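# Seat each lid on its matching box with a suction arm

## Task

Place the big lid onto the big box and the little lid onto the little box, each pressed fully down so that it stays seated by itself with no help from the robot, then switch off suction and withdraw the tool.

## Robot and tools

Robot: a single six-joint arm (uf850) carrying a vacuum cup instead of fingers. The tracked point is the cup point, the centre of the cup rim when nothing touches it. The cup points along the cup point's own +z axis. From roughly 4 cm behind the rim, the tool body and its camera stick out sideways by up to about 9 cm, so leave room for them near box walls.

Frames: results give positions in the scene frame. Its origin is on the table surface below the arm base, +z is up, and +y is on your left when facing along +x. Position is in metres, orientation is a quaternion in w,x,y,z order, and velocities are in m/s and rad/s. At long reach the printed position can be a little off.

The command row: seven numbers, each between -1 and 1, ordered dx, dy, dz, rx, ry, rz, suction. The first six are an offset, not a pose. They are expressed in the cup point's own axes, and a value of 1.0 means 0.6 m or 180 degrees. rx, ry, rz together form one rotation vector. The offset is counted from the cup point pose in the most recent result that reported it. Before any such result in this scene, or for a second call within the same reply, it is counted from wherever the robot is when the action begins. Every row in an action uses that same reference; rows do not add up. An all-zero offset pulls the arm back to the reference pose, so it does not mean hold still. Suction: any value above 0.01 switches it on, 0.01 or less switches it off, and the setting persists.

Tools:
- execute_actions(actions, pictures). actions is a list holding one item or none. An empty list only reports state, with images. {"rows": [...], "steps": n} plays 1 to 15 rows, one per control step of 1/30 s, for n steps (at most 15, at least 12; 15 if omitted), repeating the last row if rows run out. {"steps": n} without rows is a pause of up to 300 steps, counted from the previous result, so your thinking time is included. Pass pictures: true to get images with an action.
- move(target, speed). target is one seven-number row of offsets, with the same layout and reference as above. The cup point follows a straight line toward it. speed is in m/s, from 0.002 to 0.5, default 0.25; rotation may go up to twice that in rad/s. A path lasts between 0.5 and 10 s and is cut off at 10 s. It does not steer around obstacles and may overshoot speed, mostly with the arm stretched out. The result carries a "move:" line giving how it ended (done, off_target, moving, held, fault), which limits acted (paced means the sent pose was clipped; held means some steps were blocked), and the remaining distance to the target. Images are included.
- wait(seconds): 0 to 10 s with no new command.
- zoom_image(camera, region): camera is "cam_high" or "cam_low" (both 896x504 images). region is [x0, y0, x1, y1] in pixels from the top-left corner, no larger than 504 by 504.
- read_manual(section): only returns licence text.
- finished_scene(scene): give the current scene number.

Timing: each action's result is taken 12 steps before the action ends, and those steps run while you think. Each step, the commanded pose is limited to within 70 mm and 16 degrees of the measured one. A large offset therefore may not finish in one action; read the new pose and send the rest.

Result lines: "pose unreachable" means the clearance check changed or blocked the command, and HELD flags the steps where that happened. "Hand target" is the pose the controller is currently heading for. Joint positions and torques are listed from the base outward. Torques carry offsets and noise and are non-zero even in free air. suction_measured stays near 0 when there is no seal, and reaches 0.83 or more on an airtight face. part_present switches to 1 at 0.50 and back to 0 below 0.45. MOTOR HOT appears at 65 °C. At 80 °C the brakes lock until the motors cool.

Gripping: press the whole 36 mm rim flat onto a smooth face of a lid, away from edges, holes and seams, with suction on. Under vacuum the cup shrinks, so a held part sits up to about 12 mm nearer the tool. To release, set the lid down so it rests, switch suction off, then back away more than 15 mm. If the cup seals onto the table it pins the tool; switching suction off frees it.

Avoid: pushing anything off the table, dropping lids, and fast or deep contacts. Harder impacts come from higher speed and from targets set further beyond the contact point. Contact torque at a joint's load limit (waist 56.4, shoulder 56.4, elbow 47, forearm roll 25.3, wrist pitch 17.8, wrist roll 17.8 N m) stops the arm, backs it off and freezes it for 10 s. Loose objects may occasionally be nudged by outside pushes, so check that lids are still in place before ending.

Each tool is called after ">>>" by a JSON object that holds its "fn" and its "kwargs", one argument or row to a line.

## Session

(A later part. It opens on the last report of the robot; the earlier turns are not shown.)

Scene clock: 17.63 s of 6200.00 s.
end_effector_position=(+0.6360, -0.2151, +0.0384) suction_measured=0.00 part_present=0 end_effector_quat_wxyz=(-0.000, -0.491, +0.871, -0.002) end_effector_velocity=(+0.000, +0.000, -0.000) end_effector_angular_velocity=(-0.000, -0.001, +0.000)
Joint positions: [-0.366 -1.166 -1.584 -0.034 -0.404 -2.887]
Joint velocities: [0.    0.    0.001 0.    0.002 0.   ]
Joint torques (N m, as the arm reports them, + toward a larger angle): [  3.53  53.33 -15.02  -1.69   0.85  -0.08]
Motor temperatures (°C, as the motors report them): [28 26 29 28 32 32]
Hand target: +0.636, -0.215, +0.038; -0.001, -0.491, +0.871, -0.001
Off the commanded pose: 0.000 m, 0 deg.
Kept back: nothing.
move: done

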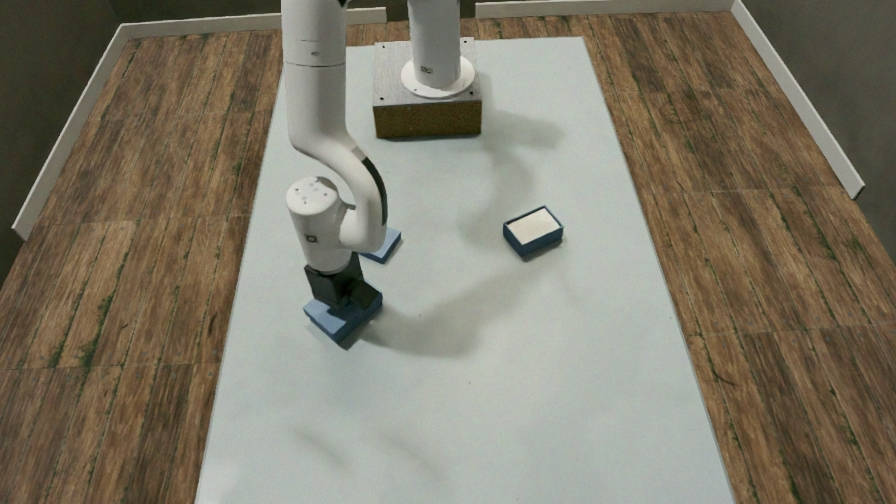

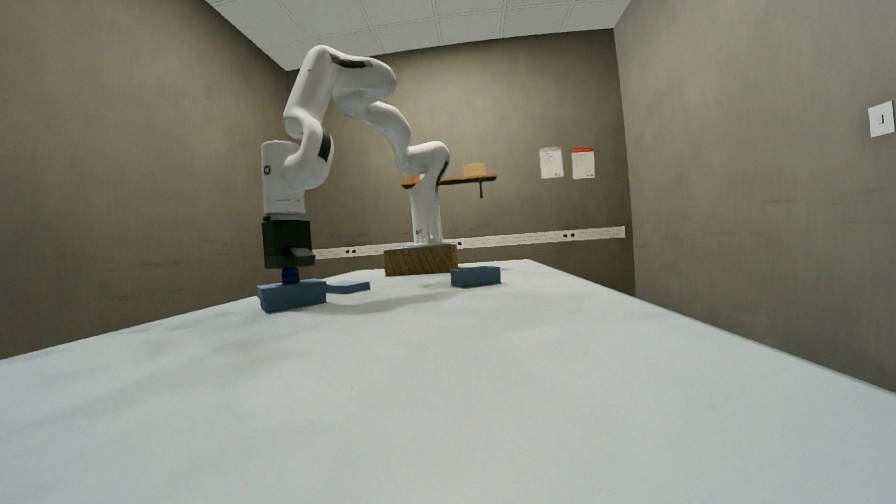

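>>> {"fn": "move", "kwargs": {
  "target": [0,0,-0.065,0,0,0,0],
  "speed": 0.15
}}

>>> {"fn": "move", "kwargs": {
  "target": [0.0953,0.296,0.055,0,0,0,0]
}}

>>> {"fn": "move", "kwargs": {
  "target": [0,0,0.043,0,0,0,1],
  "speed": 0.03
}}

Scene clock: 18.87 s of 6200.00 s.
end_effector_position=(+0.6358, -0.2149, +0.0770) suction_measured=0.00 part_present=0 end_effector_quat_wxyz=(-0.001, -0.491, +0.871, -0.002) end_effector_velocity=(+0.001, -0.001, +0.003) end_effector_angular_velocity=(-0.001, -0.001, +0.000)
Joint positions: [-0.365 -1.089 -1.545 -0.031 -0.441 -2.89 ]
Joint velocities: [-0.001  0.004  0.001 -0.    -0.002 -0.001]
Joint torques (N m, as the arm reports them, + toward a larger angle): [  3.72  64.43 -19.58  -2.03   0.35   0.01]
Motor temperatures (°C, as the motors report them): [28 26 29 28 32 32]
Hand target: +0.636, -0.215, +0.077; -0.000, -0.491, +0.871, -0.002
Off the commanded pose: 0.000 m, 0 deg.
Kept back: nothing.
move: done

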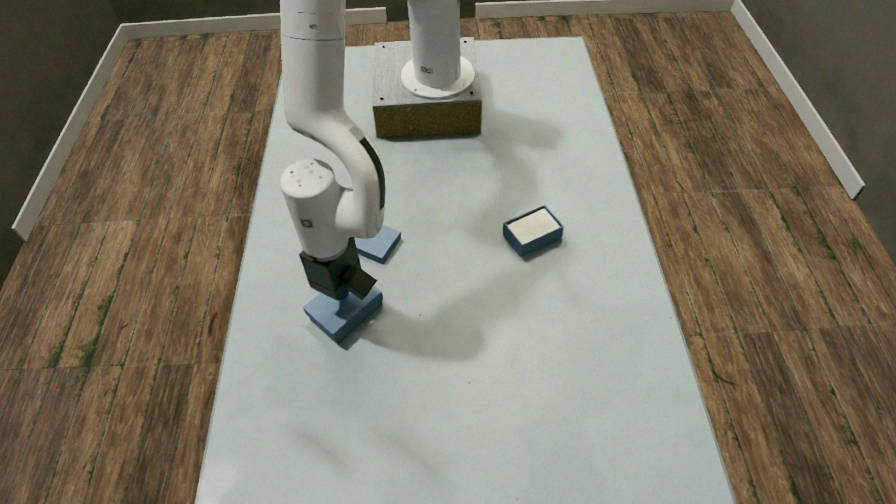

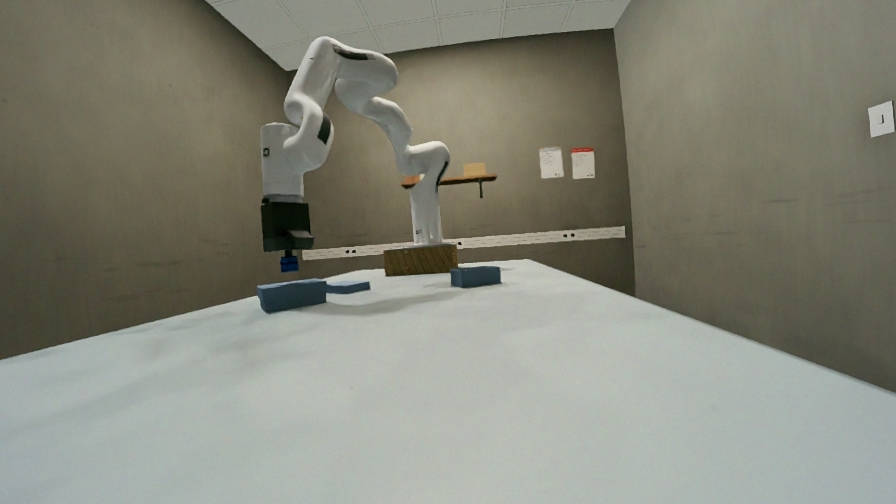

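Scene clock: 20.13 s of 6200.00 s.
end_effector_position=(+0.4547, -0.1724, +0.0438) suction_measured=0.00 part_present=0 end_effector_quat_wxyz=(+0.001, -0.491, +0.871, +0.000) end_effector_velocity=(-0.003, +0.001, -0.001) end_effector_angular_velocity=(-0.007, +0.004, +0.001)
Joint positions: [-0.404 -0.897 -0.965 -0.137 -0.054 -2.82 ]
Joint velocities: [ 0.003  0.001  0.007 -0.165  0.004  0.168]
Joint torques (N m, as the arm reports them, + toward a larger angle): [  3.78  50.82 -12.36  -1.19   0.4    0.04]
Motor temperatures (°C, as the motors report them): [28 26 29 28 32 32]
Hand target: +0.454, -0.172, +0.044; +0.001, -0.491, +0.871, +0.000
Off the commanded pose: 0.001 m, 0 deg.
Kept back: nothing.
move: done

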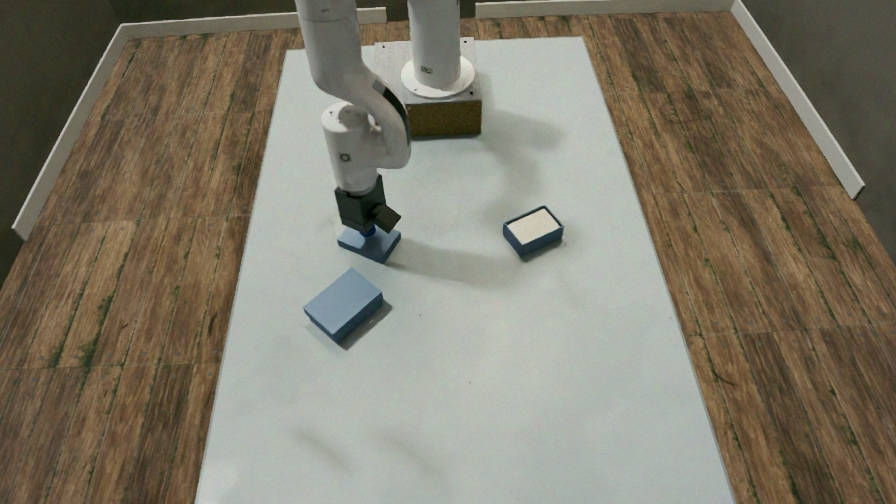

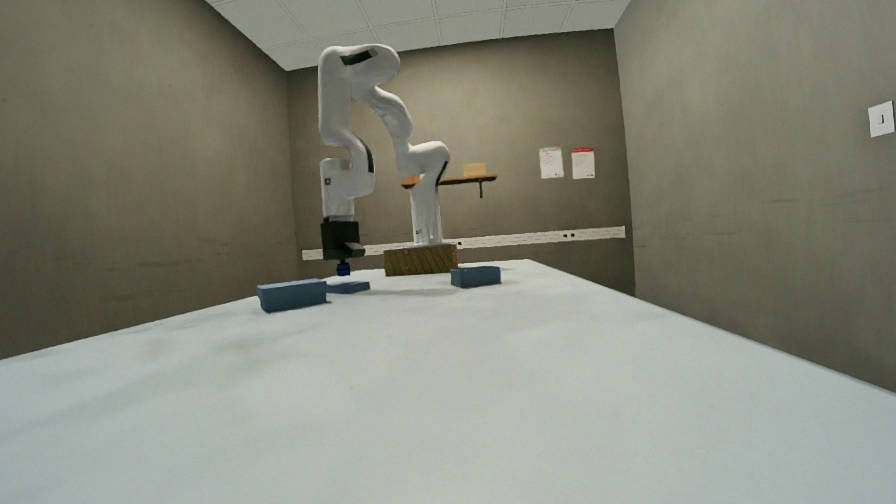

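Scene clock: 21.30 s of 6200.00 s.
end_effector_position=(+0.4548, -0.1724, +0.0181) suction_measured=0.93 part_present=1 end_effector_quat_wxyz=(+0.002, -0.491, +0.871, +0.002) end_effector_velocity=(+0.001, -0.000, -0.001) end_effector_angular_velocity=(-0.001, -0.001, -0.000)
Joint positions: [-0.406 -0.96  -0.995 -0.204 -0.021 -2.755]
Joint velocities: [ 0.001 -0.003 -0.002 -0.056  0.002  0.056]
Joint torques (N m, as the arm reports them, + toward a larger angle): [  4.17  52.08 -11.51  -1.45   0.36  -0.07]
Motor temperatures (°C, as the motors report them): [28 26 29 28 32 32]
Hand target: +0.455, -0.172, +0.018; +0.002, -0.491, +0.871, +0.002
Off the commanded pose: 0.000 m, 0 deg.
Kept back: nothing.
move: done

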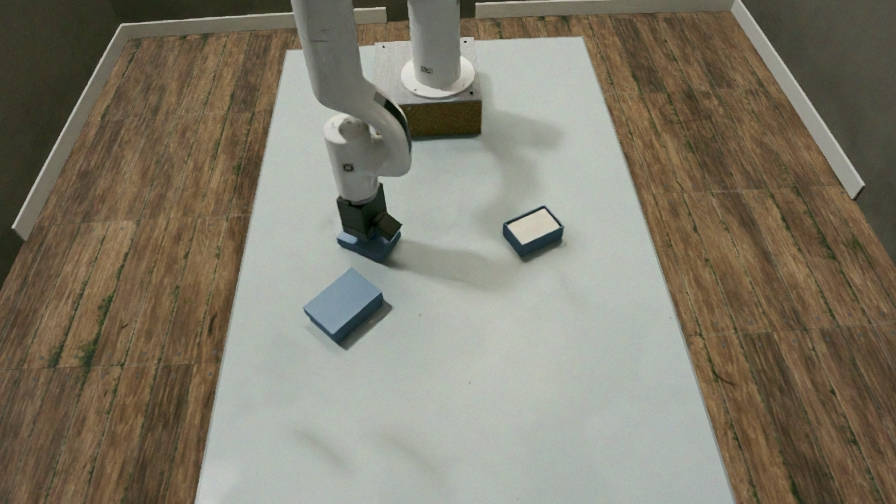

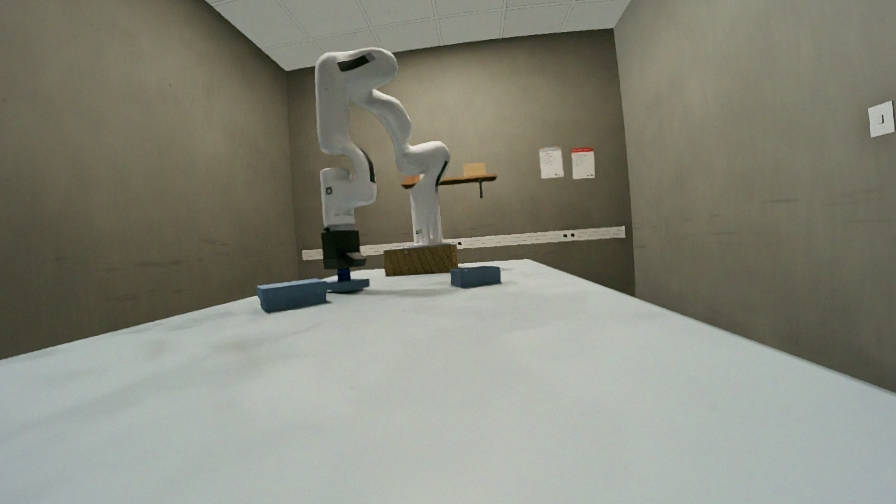

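>>> {"fn": "move", "kwargs": {
  "target": [0,0,-0.11,0,0,0,1],
  "speed": 0.15
}}

>>> {"fn": "move", "kwargs": {
  "target": [-0.525,0.308,0.025,0,0,-0.308,1]
}}

>>> {"fn": "zoom_image", "kwargs": {
  "camera": "cam_high",
  "region": [490,195,580,269]
}}

>>> {"fn": "zoom_image", "kwargs": {
  "camera": "cam_low",
  "region": [435,235,515,295]
}}

Scene clock: 22.63 s of 6200.00 s.
end_effector_position=(+0.4546, -0.1727, +0.0839) suction_measured=0.94 part_present=1 end_effector_quat_wxyz=(+0.002, -0.491, +0.871, +0.001) end_effector_velocity=(-0.000, -0.000, +0.002) end_effector_angular_velocity=(+0.011, -0.002, +0.002)
Joint positions: [-0.404 -0.799 -0.928 -0.054 -0.116 -2.903]
Joint velocities: [-0.006  0.003 -0.     0.1   -0.005 -0.108]
Joint torques (N m, as the arm reports them, + toward a larger angle): [  3.59  49.5  -13.92  -2.21   0.41  -0.03]
Motor temperatures (°C, as the motors report them): [28 26 29 28 32 32]
Hand target: +0.455, -0.173, +0.084; +0.002, -0.491, +0.871, +0.001
Off the commanded pose: 0.000 m, 0 deg.
Kept back: nothing.
move: done

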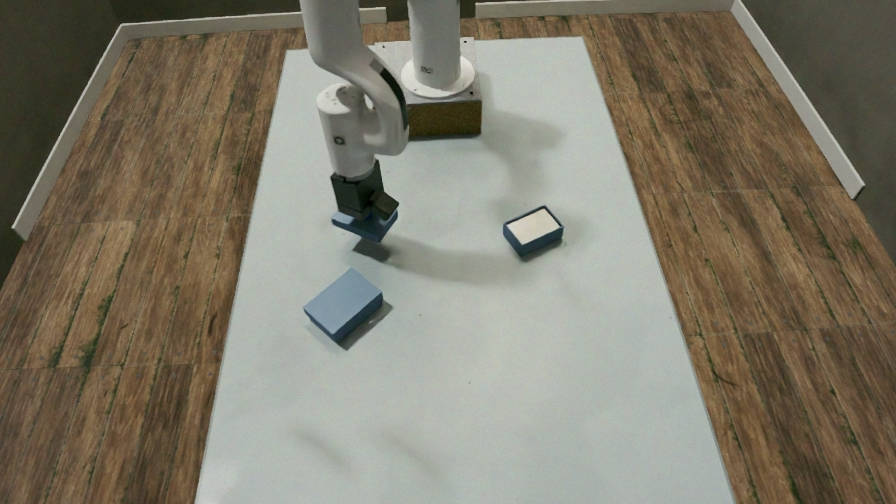

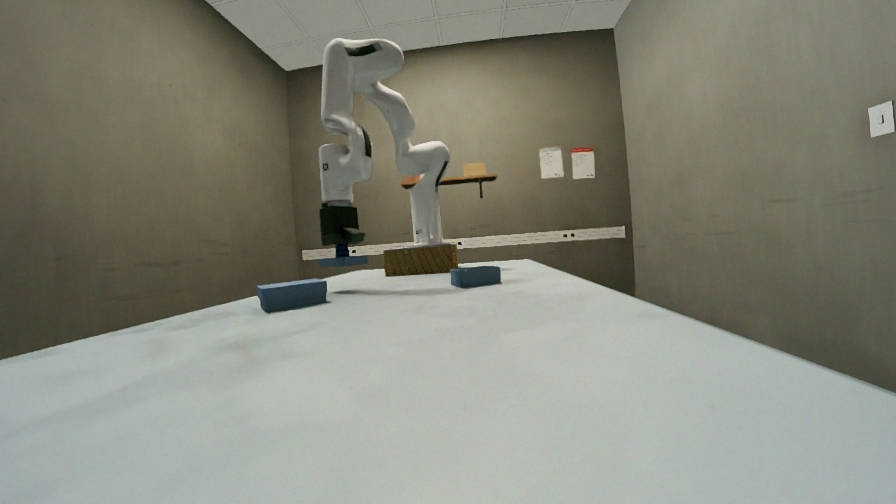

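Scene clock: 25.10 s of 6200.00 s.
end_effector_position=(+0.4588, +0.1919, +0.0699) suction_measured=0.94 part_present=1 end_effector_quat_wxyz=(-0.001, +0.840, -0.543, +0.001) end_effector_velocity=(-0.000, +0.001, -0.000) end_effector_angular_velocity=(+0.005, +0.005, +0.003)
Joint positions: [ 0.36  -0.861 -0.982 -0.142 -0.117 -3.019]
Joint velocities: [-0.    -0.002 -0.004  0.057 -0.003 -0.06 ]
Joint torques (N m, as the arm reports them, + toward a larger angle): [  4.07  51.18 -13.6   -2.28   0.42   0.11]
Motor temperatures (°C, as the motors report them): [28 26 29 28 32 32]
Hand target: +0.459, +0.192, +0.070; -0.001, +0.840, -0.543, +0.000
Off the commanded pose: 0.001 m, 0 deg.
Kept back: nothing.
move: done

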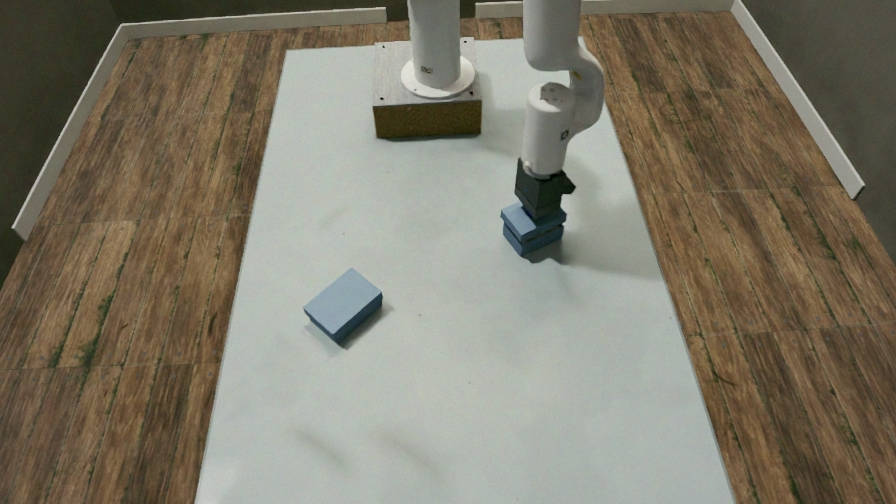

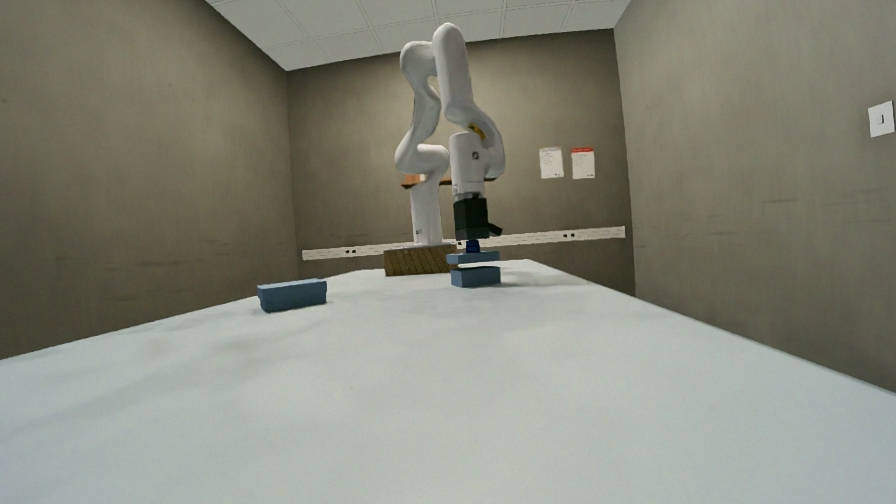

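Region (490, 195, 580, 269) of cam_high's 896x504 image, scaled by 5.600, with more detail than that image has; it fills the top 414 rows of this view, and the rest is white.

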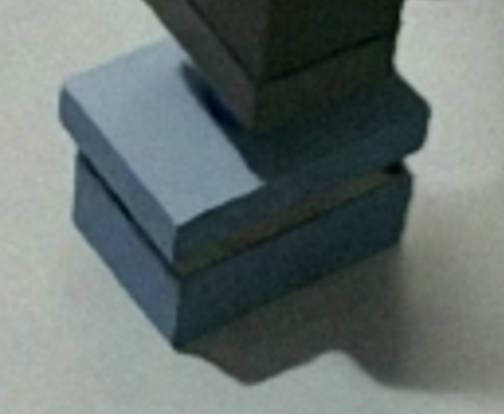

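Region (435, 235, 515, 295) of cam_low's 896x504 image, scaled by 6.300, with more detail than that image has; it fills the top 378 rows of this view, and the rest is white.

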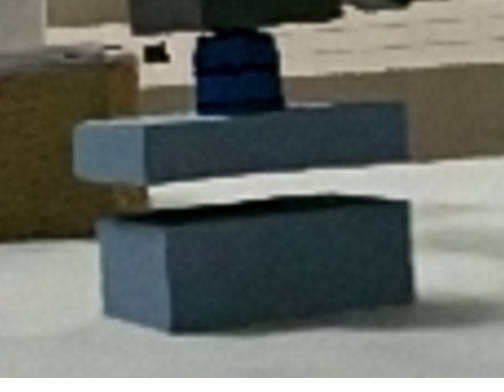

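>>> {"fn": "move", "kwargs": {
  "target": [-0.005,-0.005,0.022,0,0,0,1],
  "speed": 0.05
}}

>>> {"fn": "zoom_image", "kwargs": {
  "camera": "cam_high",
  "region": [490,195,580,269]
}}

>>> {"fn": "zoom_image", "kwargs": {
  "camera": "cam_low",
  "region": [435,235,515,295]
}}

Scene clock: 26.37 s of 6200.00 s.
end_effector_position=(+0.4604, +0.1959, +0.0568) suction_measured=0.94 part_present=1 end_effector_quat_wxyz=(-0.001, +0.840, -0.543, +0.001) end_effector_velocity=(+0.001, +0.000, -0.001) end_effector_angular_velocity=(-0.000, -0.002, -0.002)
Joint positions: [ 0.365 -0.895 -1.003 -0.159 -0.104 -2.997]
Joint velocities: [ 0.    -0.003 -0.002 -0.015  0.002  0.017]
Joint torques (N m, as the arm reports them, + toward a larger angle): [  3.91  52.39 -13.71  -1.38   0.34  -0.07]
Motor temperatures (°C, as the motors report them): [28 26 29 28 32 32]
Hand target: +0.460, +0.196, +0.057; -0.001, +0.840, -0.543, +0.001
Off the commanded pose: 0.000 m, 0 deg.
Kept back: nothing.
move: done

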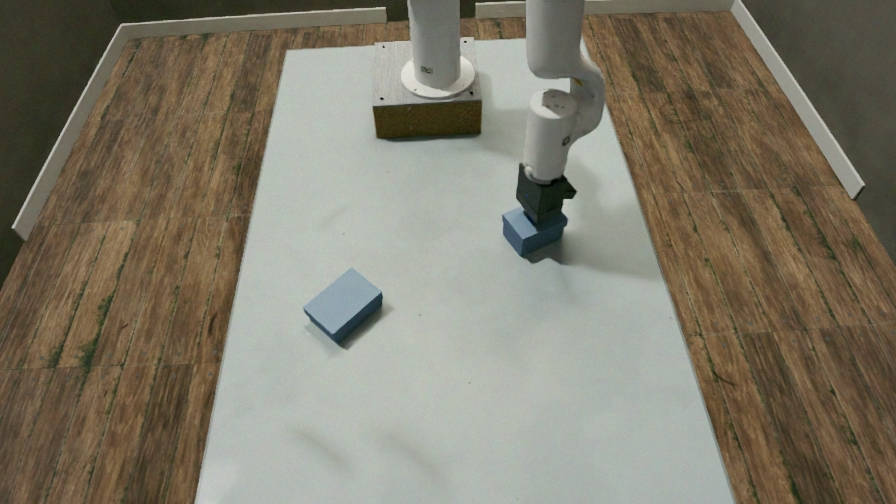

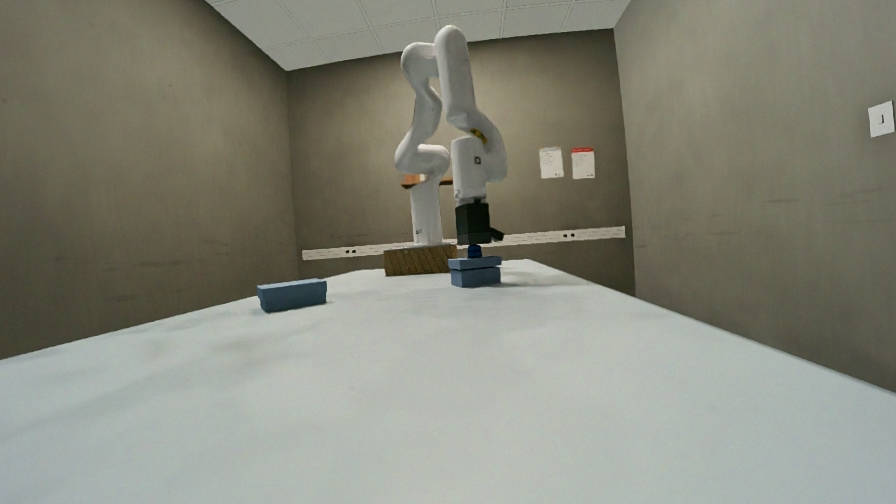

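Region (490, 195, 580, 269) of cam_high's 896x504 image, scaled by 5.600, with more detail than that image has; it fills the top 414 rows of this view, and the rest is white.

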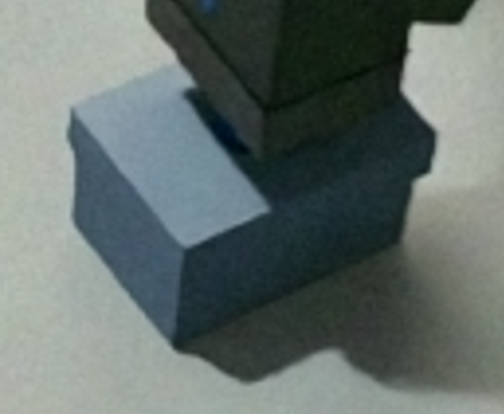

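Region (435, 235, 515, 295) of cam_low's 896x504 image, scaled by 6.300, with more detail than that image has; it fills the top 378 rows of this view, and the rest is white.

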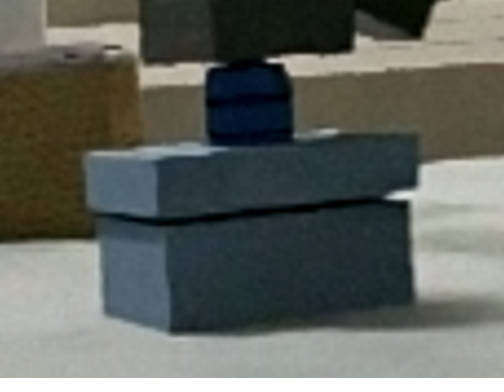

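>>> {"fn": "move", "kwargs": {
  "target": [0.001,0,0.022,0,0,0,1],
  "speed": 0.025
}}

>>> {"fn": "zoom_image", "kwargs": {
  "camera": "cam_low",
  "region": [435,235,515,295]
}}

Scene clock: 27.50 s of 6200.00 s.
end_effector_position=(+0.4632, +0.1967, +0.0450) suction_measured=0.94 part_present=1 end_effector_quat_wxyz=(-0.004, +0.840, -0.543, +0.002) end_effector_velocity=(-0.002, -0.001, -0.002) end_effector_angular_velocity=(-0.003, +0.003, +0.000)
Joint positions: [ 0.364 -0.925 -1.018 -0.188 -0.084 -2.969]
Joint velocities: [ 0.001 -0.003  0.001 -0.018 -0.     0.019]
Joint torques (N m, as the arm reports them, + toward a larger angle): [-1.06 17.64  4.15 -1.87 -2.76 -0.06]
Motor temperatures (°C, as the motors report them): [28 26 29 28 32 32]
Hand target: +0.461, +0.195, +0.044; -0.001, +0.840, -0.543, +0.001
Off the commanded pose: 0.003 m, 0 deg.
Kept back: nothing.
move: done

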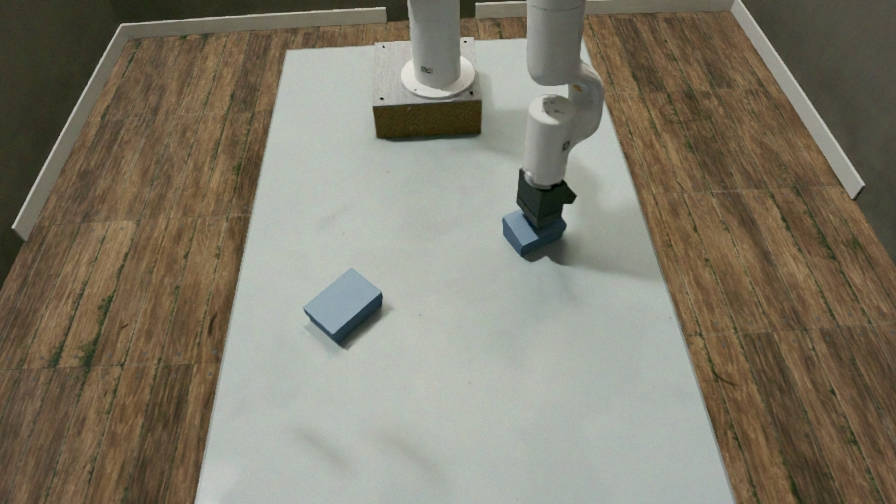

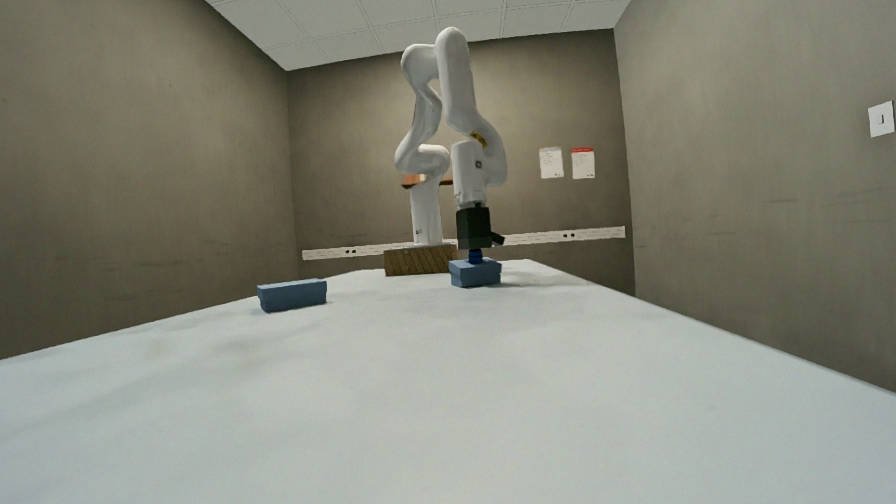

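Region (435, 235, 515, 295) of cam_low's 896x504 image, scaled by 6.300, with more detail than that image has; it fills the top 378 rows of this view, and the rest is white.

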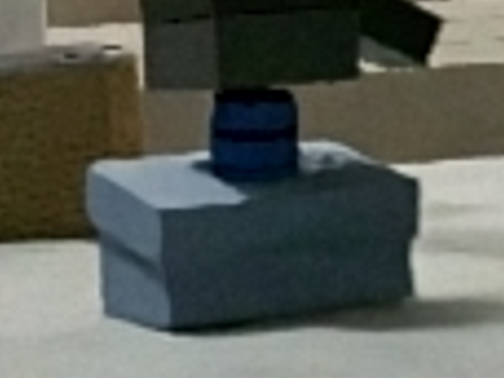

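Back edge caught. Raise and shift back.

>>> {"fn": "move", "kwargs": {
  "target": [0,0.008,-0.02,0.002,0,0,1],
  "speed": 0.03
}}

>>> {"fn": "zoom_image", "kwargs": {
  "camera": "cam_high",
  "region": [490,195,580,269]
}}

>>> {"fn": "zoom_image", "kwargs": {
  "camera": "cam_low",
  "region": [435,235,515,295]
}}

Scene clock: 28.67 s of 6200.00 s.
end_effector_position=(+0.4585, +0.1945, +0.0567) suction_measured=0.94 part_present=1 end_effector_quat_wxyz=(-0.006, +0.840, -0.543, +0.004) end_effector_velocity=(+0.001, +0.001, +0.001) end_effector_angular_velocity=(+0.002, -0.003, +0.001)
Joint positions: [ 0.364 -0.889 -0.987 -0.19  -0.082 -2.967]
Joint velocities: [ 0.002  0.003  0.     0.001  0.001 -0.   ]
Joint torques (N m, as the arm reports them, + toward a larger angle): [  4.19  51.39 -13.2   -1.96   0.44  -0.11]
Motor temperatures (°C, as the motors report them): [28 26 29 28 32 32]
Hand target: +0.459, +0.195, +0.057; -0.007, +0.840, -0.543, +0.004
Off the commanded pose: 0.000 m, 0 deg.
Kept back: nothing.
move: done

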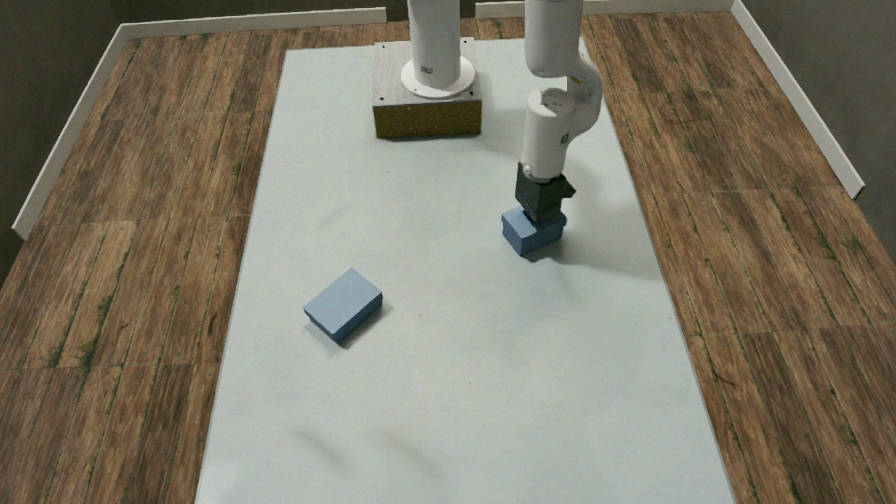

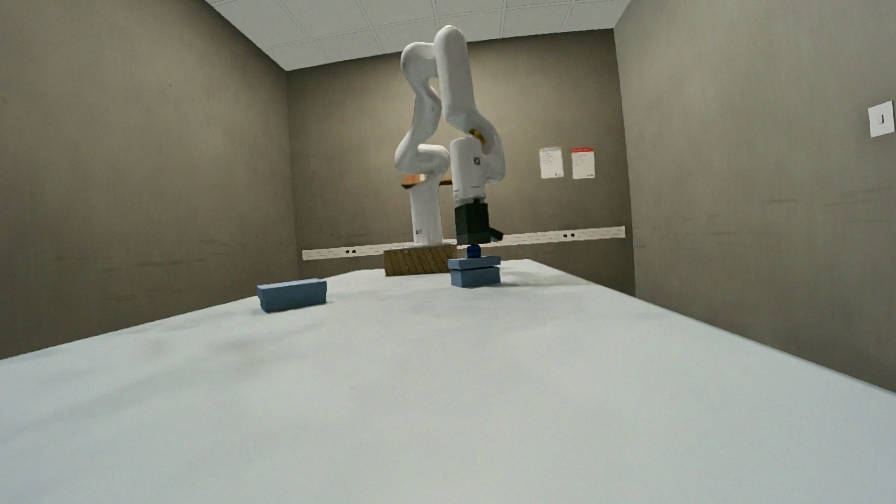

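Region (490, 195, 580, 269) of cam_high's 896x504 image, scaled by 5.600, with more detail than that image has; it fills the top 414 rows of this view, and the rest is white.

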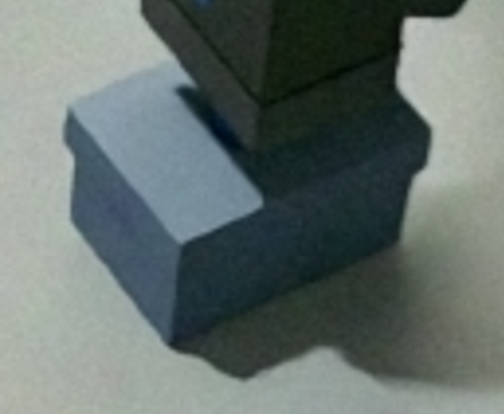

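Region (435, 235, 515, 295) of cam_low's 896x504 image, scaled by 6.300, with more detail than that image has; it fills the top 378 rows of this view, and the rest is white.

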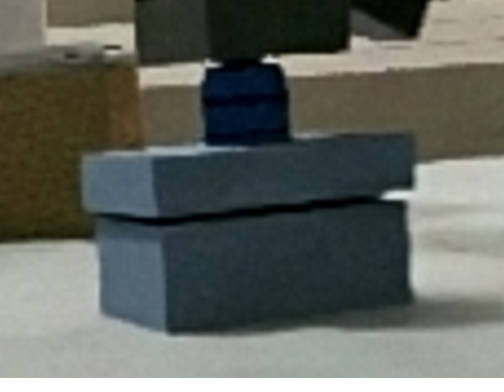

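>>> {"fn": "move", "kwargs": {
  "target": [0,0.003,0.014,-0.004,0,0.003,1],
  "speed": 0.02
}}

>>> {"fn": "zoom_image", "kwargs": {
  "camera": "cam_low",
  "region": [435,235,515,295]
}}

Scene clock: 29.90 s of 6200.00 s.
end_effector_position=(+0.4568, +0.1938, +0.0483) suction_measured=0.94 part_present=1 end_effector_quat_wxyz=(-0.001, +0.837, -0.547, +0.000) end_effector_velocity=(+0.001, +0.001, +0.000) end_effector_angular_velocity=(+0.000, -0.001, -0.001)
Joint positions: [ 0.363 -0.911 -1.    -0.185 -0.086 -2.963]
Joint velocities: [ 0.001 -0.001 -0.002  0.002 -0.001 -0.   ]
Joint torques (N m, as the arm reports them, + toward a larger angle): [  4.44  52.17 -13.07  -2.09   0.35   0.  ]
Motor temperatures (°C, as the motors report them): [28 26 29 28 32 32]
Hand target: +0.457, +0.194, +0.048; -0.001, +0.837, -0.547, +0.000
Off the commanded pose: 0.000 m, 0 deg.
Kept back: nothing.
move: done

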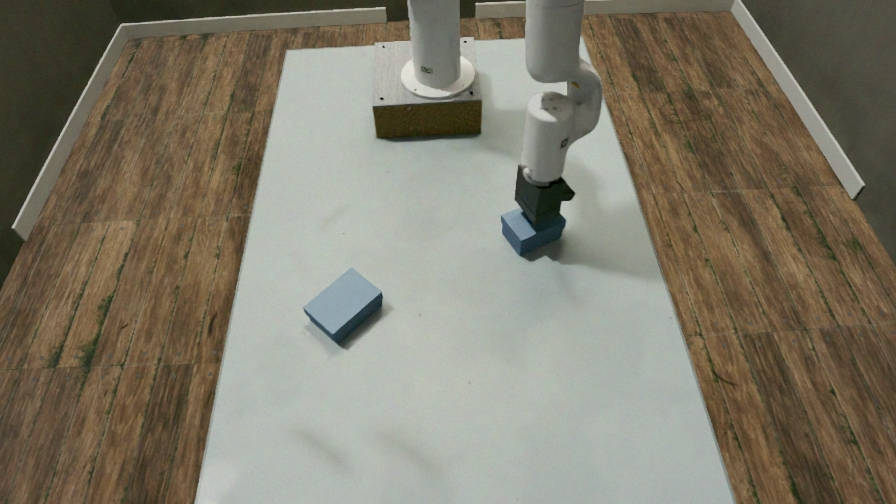

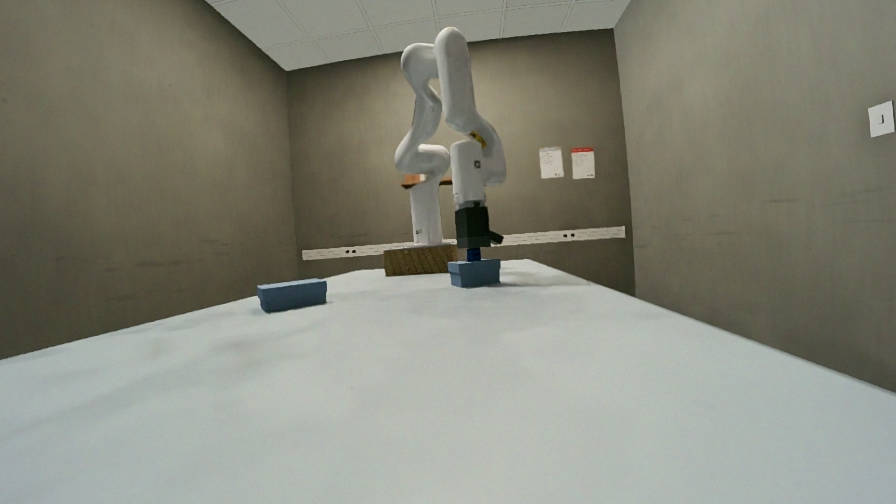

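Region (435, 235, 515, 295) of cam_low's 896x504 image, scaled by 6.300, with more detail than that image has; it fills the top 378 rows of this view, and the rest is white.

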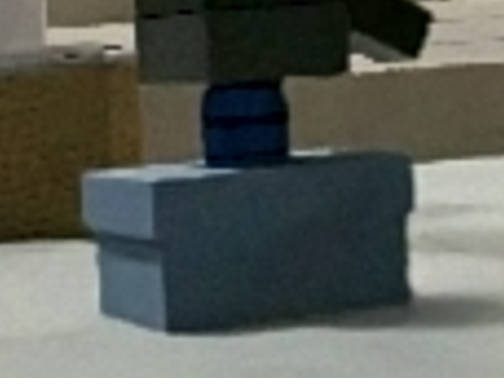

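>>> {"fn": "move", "kwargs": {
  "target": [0,0,0.027,0,0,0,1],
  "speed": 0.025
}}

>>> {"fn": "move", "kwargs": {
  "target": [0,0,0,0,0,0,0]
}}

>>> {"fn": "move", "kwargs": {
  "target": [0,0,-0.2,0,0,0,0]
}}

>>> {"fn": "zoom_image", "kwargs": {
  "camera": "cam_low",
  "region": [435,235,515,295]
}}

Scene clock: 36.93 s of 6200.00 s.
end_effector_position=(+0.4569, +0.1938, +0.0322) suction_measured=0.94 part_present=1 end_effector_quat_wxyz=(-0.001, +0.837, -0.547, -0.000) end_effector_velocity=(+0.001, -0.000, -0.001) end_effector_angular_velocity=(-0.002, -0.002, -0.001)
Joint positions: [ 0.363 -0.95  -1.017 -0.234 -0.065 -2.915]
Joint velocities: [ 0.001 -0.002 -0.001 -0.042  0.001  0.043]
Joint torques (N m, as the arm reports them, + toward a larger angle): [  4.    52.43 -12.65  -1.8    0.44  -0.05]
Motor temperatures (°C, as the motors report them): [28 27 29 28 32 32]
Hand target: +0.457, +0.194, +0.032; -0.001, +0.837, -0.547, -0.000
Off the commanded pose: 0.000 m, 0 deg.
Kept back: nothing.
After step 90, 3.10 s passed at rest.
move: done

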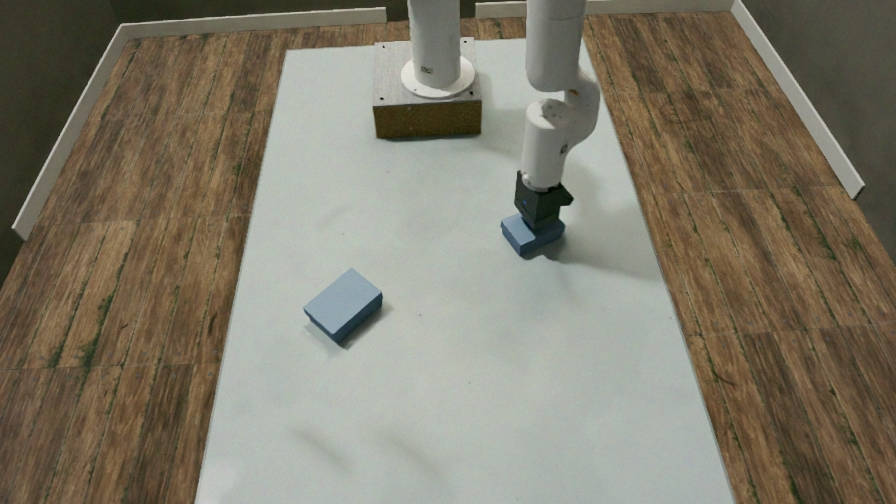

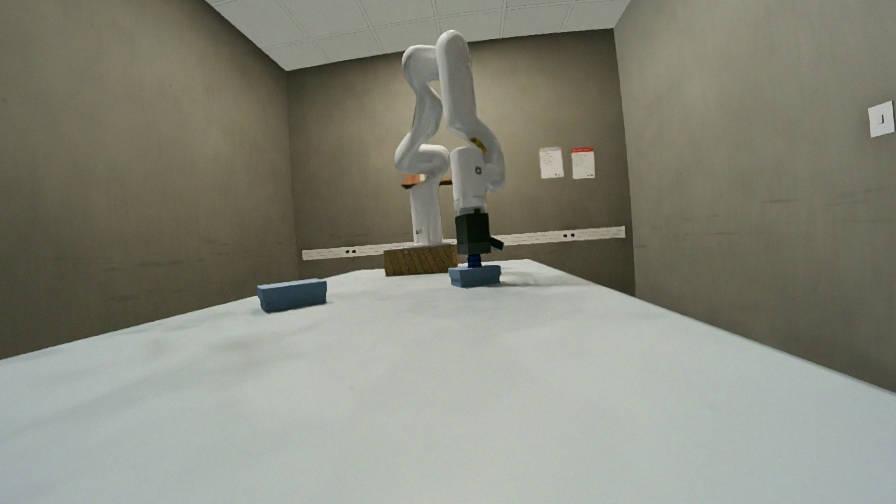

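Scene clock: 37.43 s of 6200.00 s.
end_effector_position=(+0.4571, +0.1939, +0.0323) suction_measured=0.00 part_present=0 end_effector_quat_wxyz=(-0.001, +0.837, -0.547, -0.000) end_effector_velocity=(-0.000, +0.001, +0.000) end_effector_angular_velocity=(-0.000, +0.000, +0.001)
Joint positions: [ 0.363 -0.95  -1.017 -0.234 -0.065 -2.914]
Joint velocities: [ 0.001  0.    -0.     0.001 -0.001 -0.001]
Joint torques (N m, as the arm reports them, + toward a larger angle): [  4.11  42.38 -10.2   -2.01   0.71  -0.02]
Motor temperatures (°C, as the motors report them): [28 27 29 28 32 32]
Hand target: +0.457, +0.194, +0.032; -0.001, +0.837, -0.547, -0.000
Off the commanded pose: 0.000 m, 0 deg.
Kept back: nothing.
move: done

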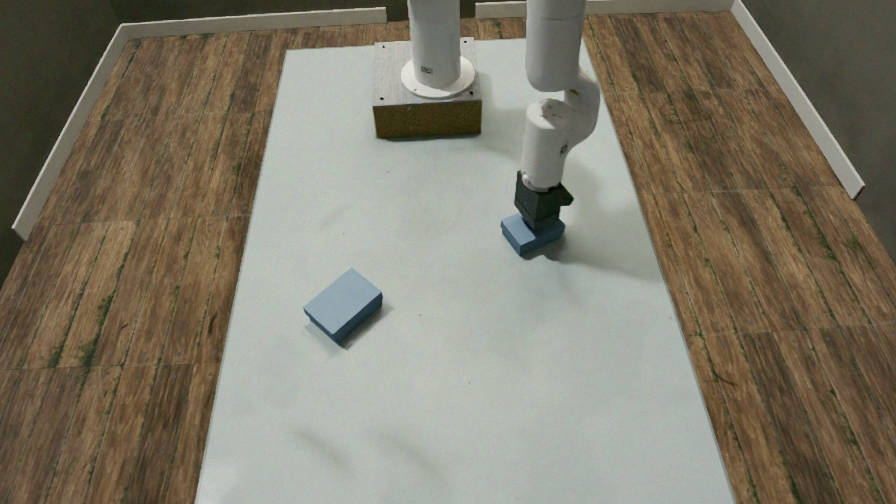

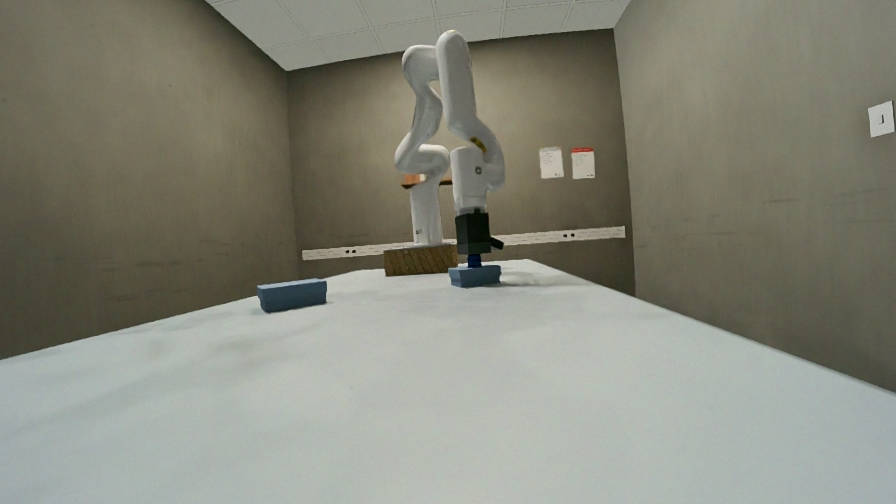

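Scene clock: 38.47 s of 6200.00 s.
end_effector_position=(+0.4567, +0.1936, +0.1520) suction_measured=0.00 part_present=0 end_effector_quat_wxyz=(-0.001, +0.837, -0.547, -0.000) end_effector_velocity=(+0.001, +0.001, +0.003) end_effector_angular_velocity=(+0.003, -0.003, -0.000)
Joint positions: [ 0.366 -0.669 -0.925 -0.06  -0.252 -3.086]
Joint velocities: [-0.     0.005 -0.001  0.006 -0.002 -0.006]
Joint torques (N m, as the arm reports them, + toward a larger angle): [  4.12  46.96 -16.62  -2.1    0.41  -0.08]
Motor temperatures (°C, as the motors report them): [28 27 29 28 32 32]
Hand target: +0.457, +0.194, +0.152; -0.001, +0.837, -0.547, -0.000
Off the commanded pose: 0.000 m, 0 deg.
Kept back: nothing.
move: done

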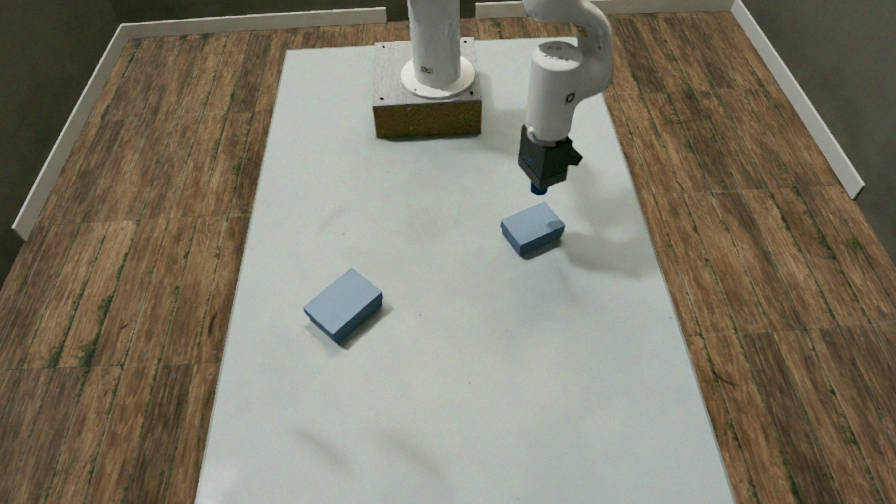

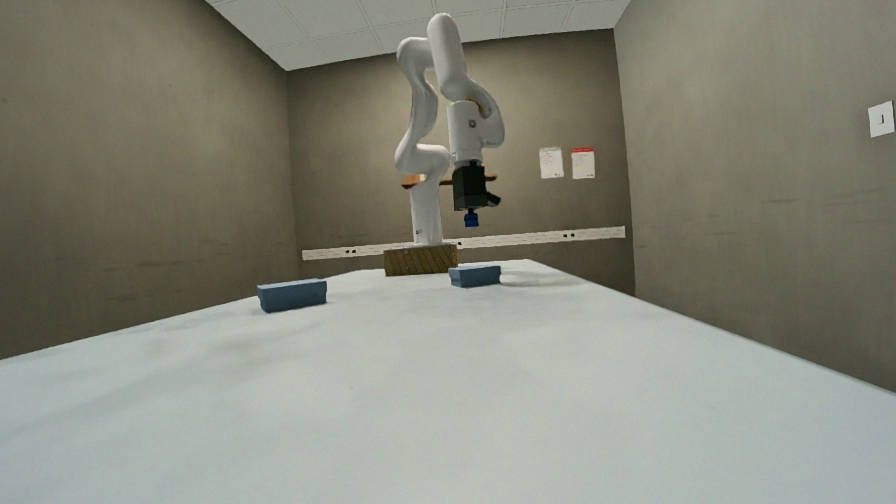

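Region (435, 235, 515, 295) of cam_low's 896x504 image, scaled by 6.300, with more detail than that image has; it fills the top 378 rows of this view, and the rest is white.

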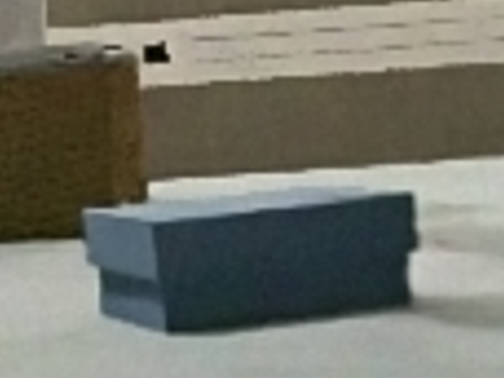

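>>> {"fn": "finished_scene", "kwargs": {
  "scene": 1
}}

The scene is finished: the task was done.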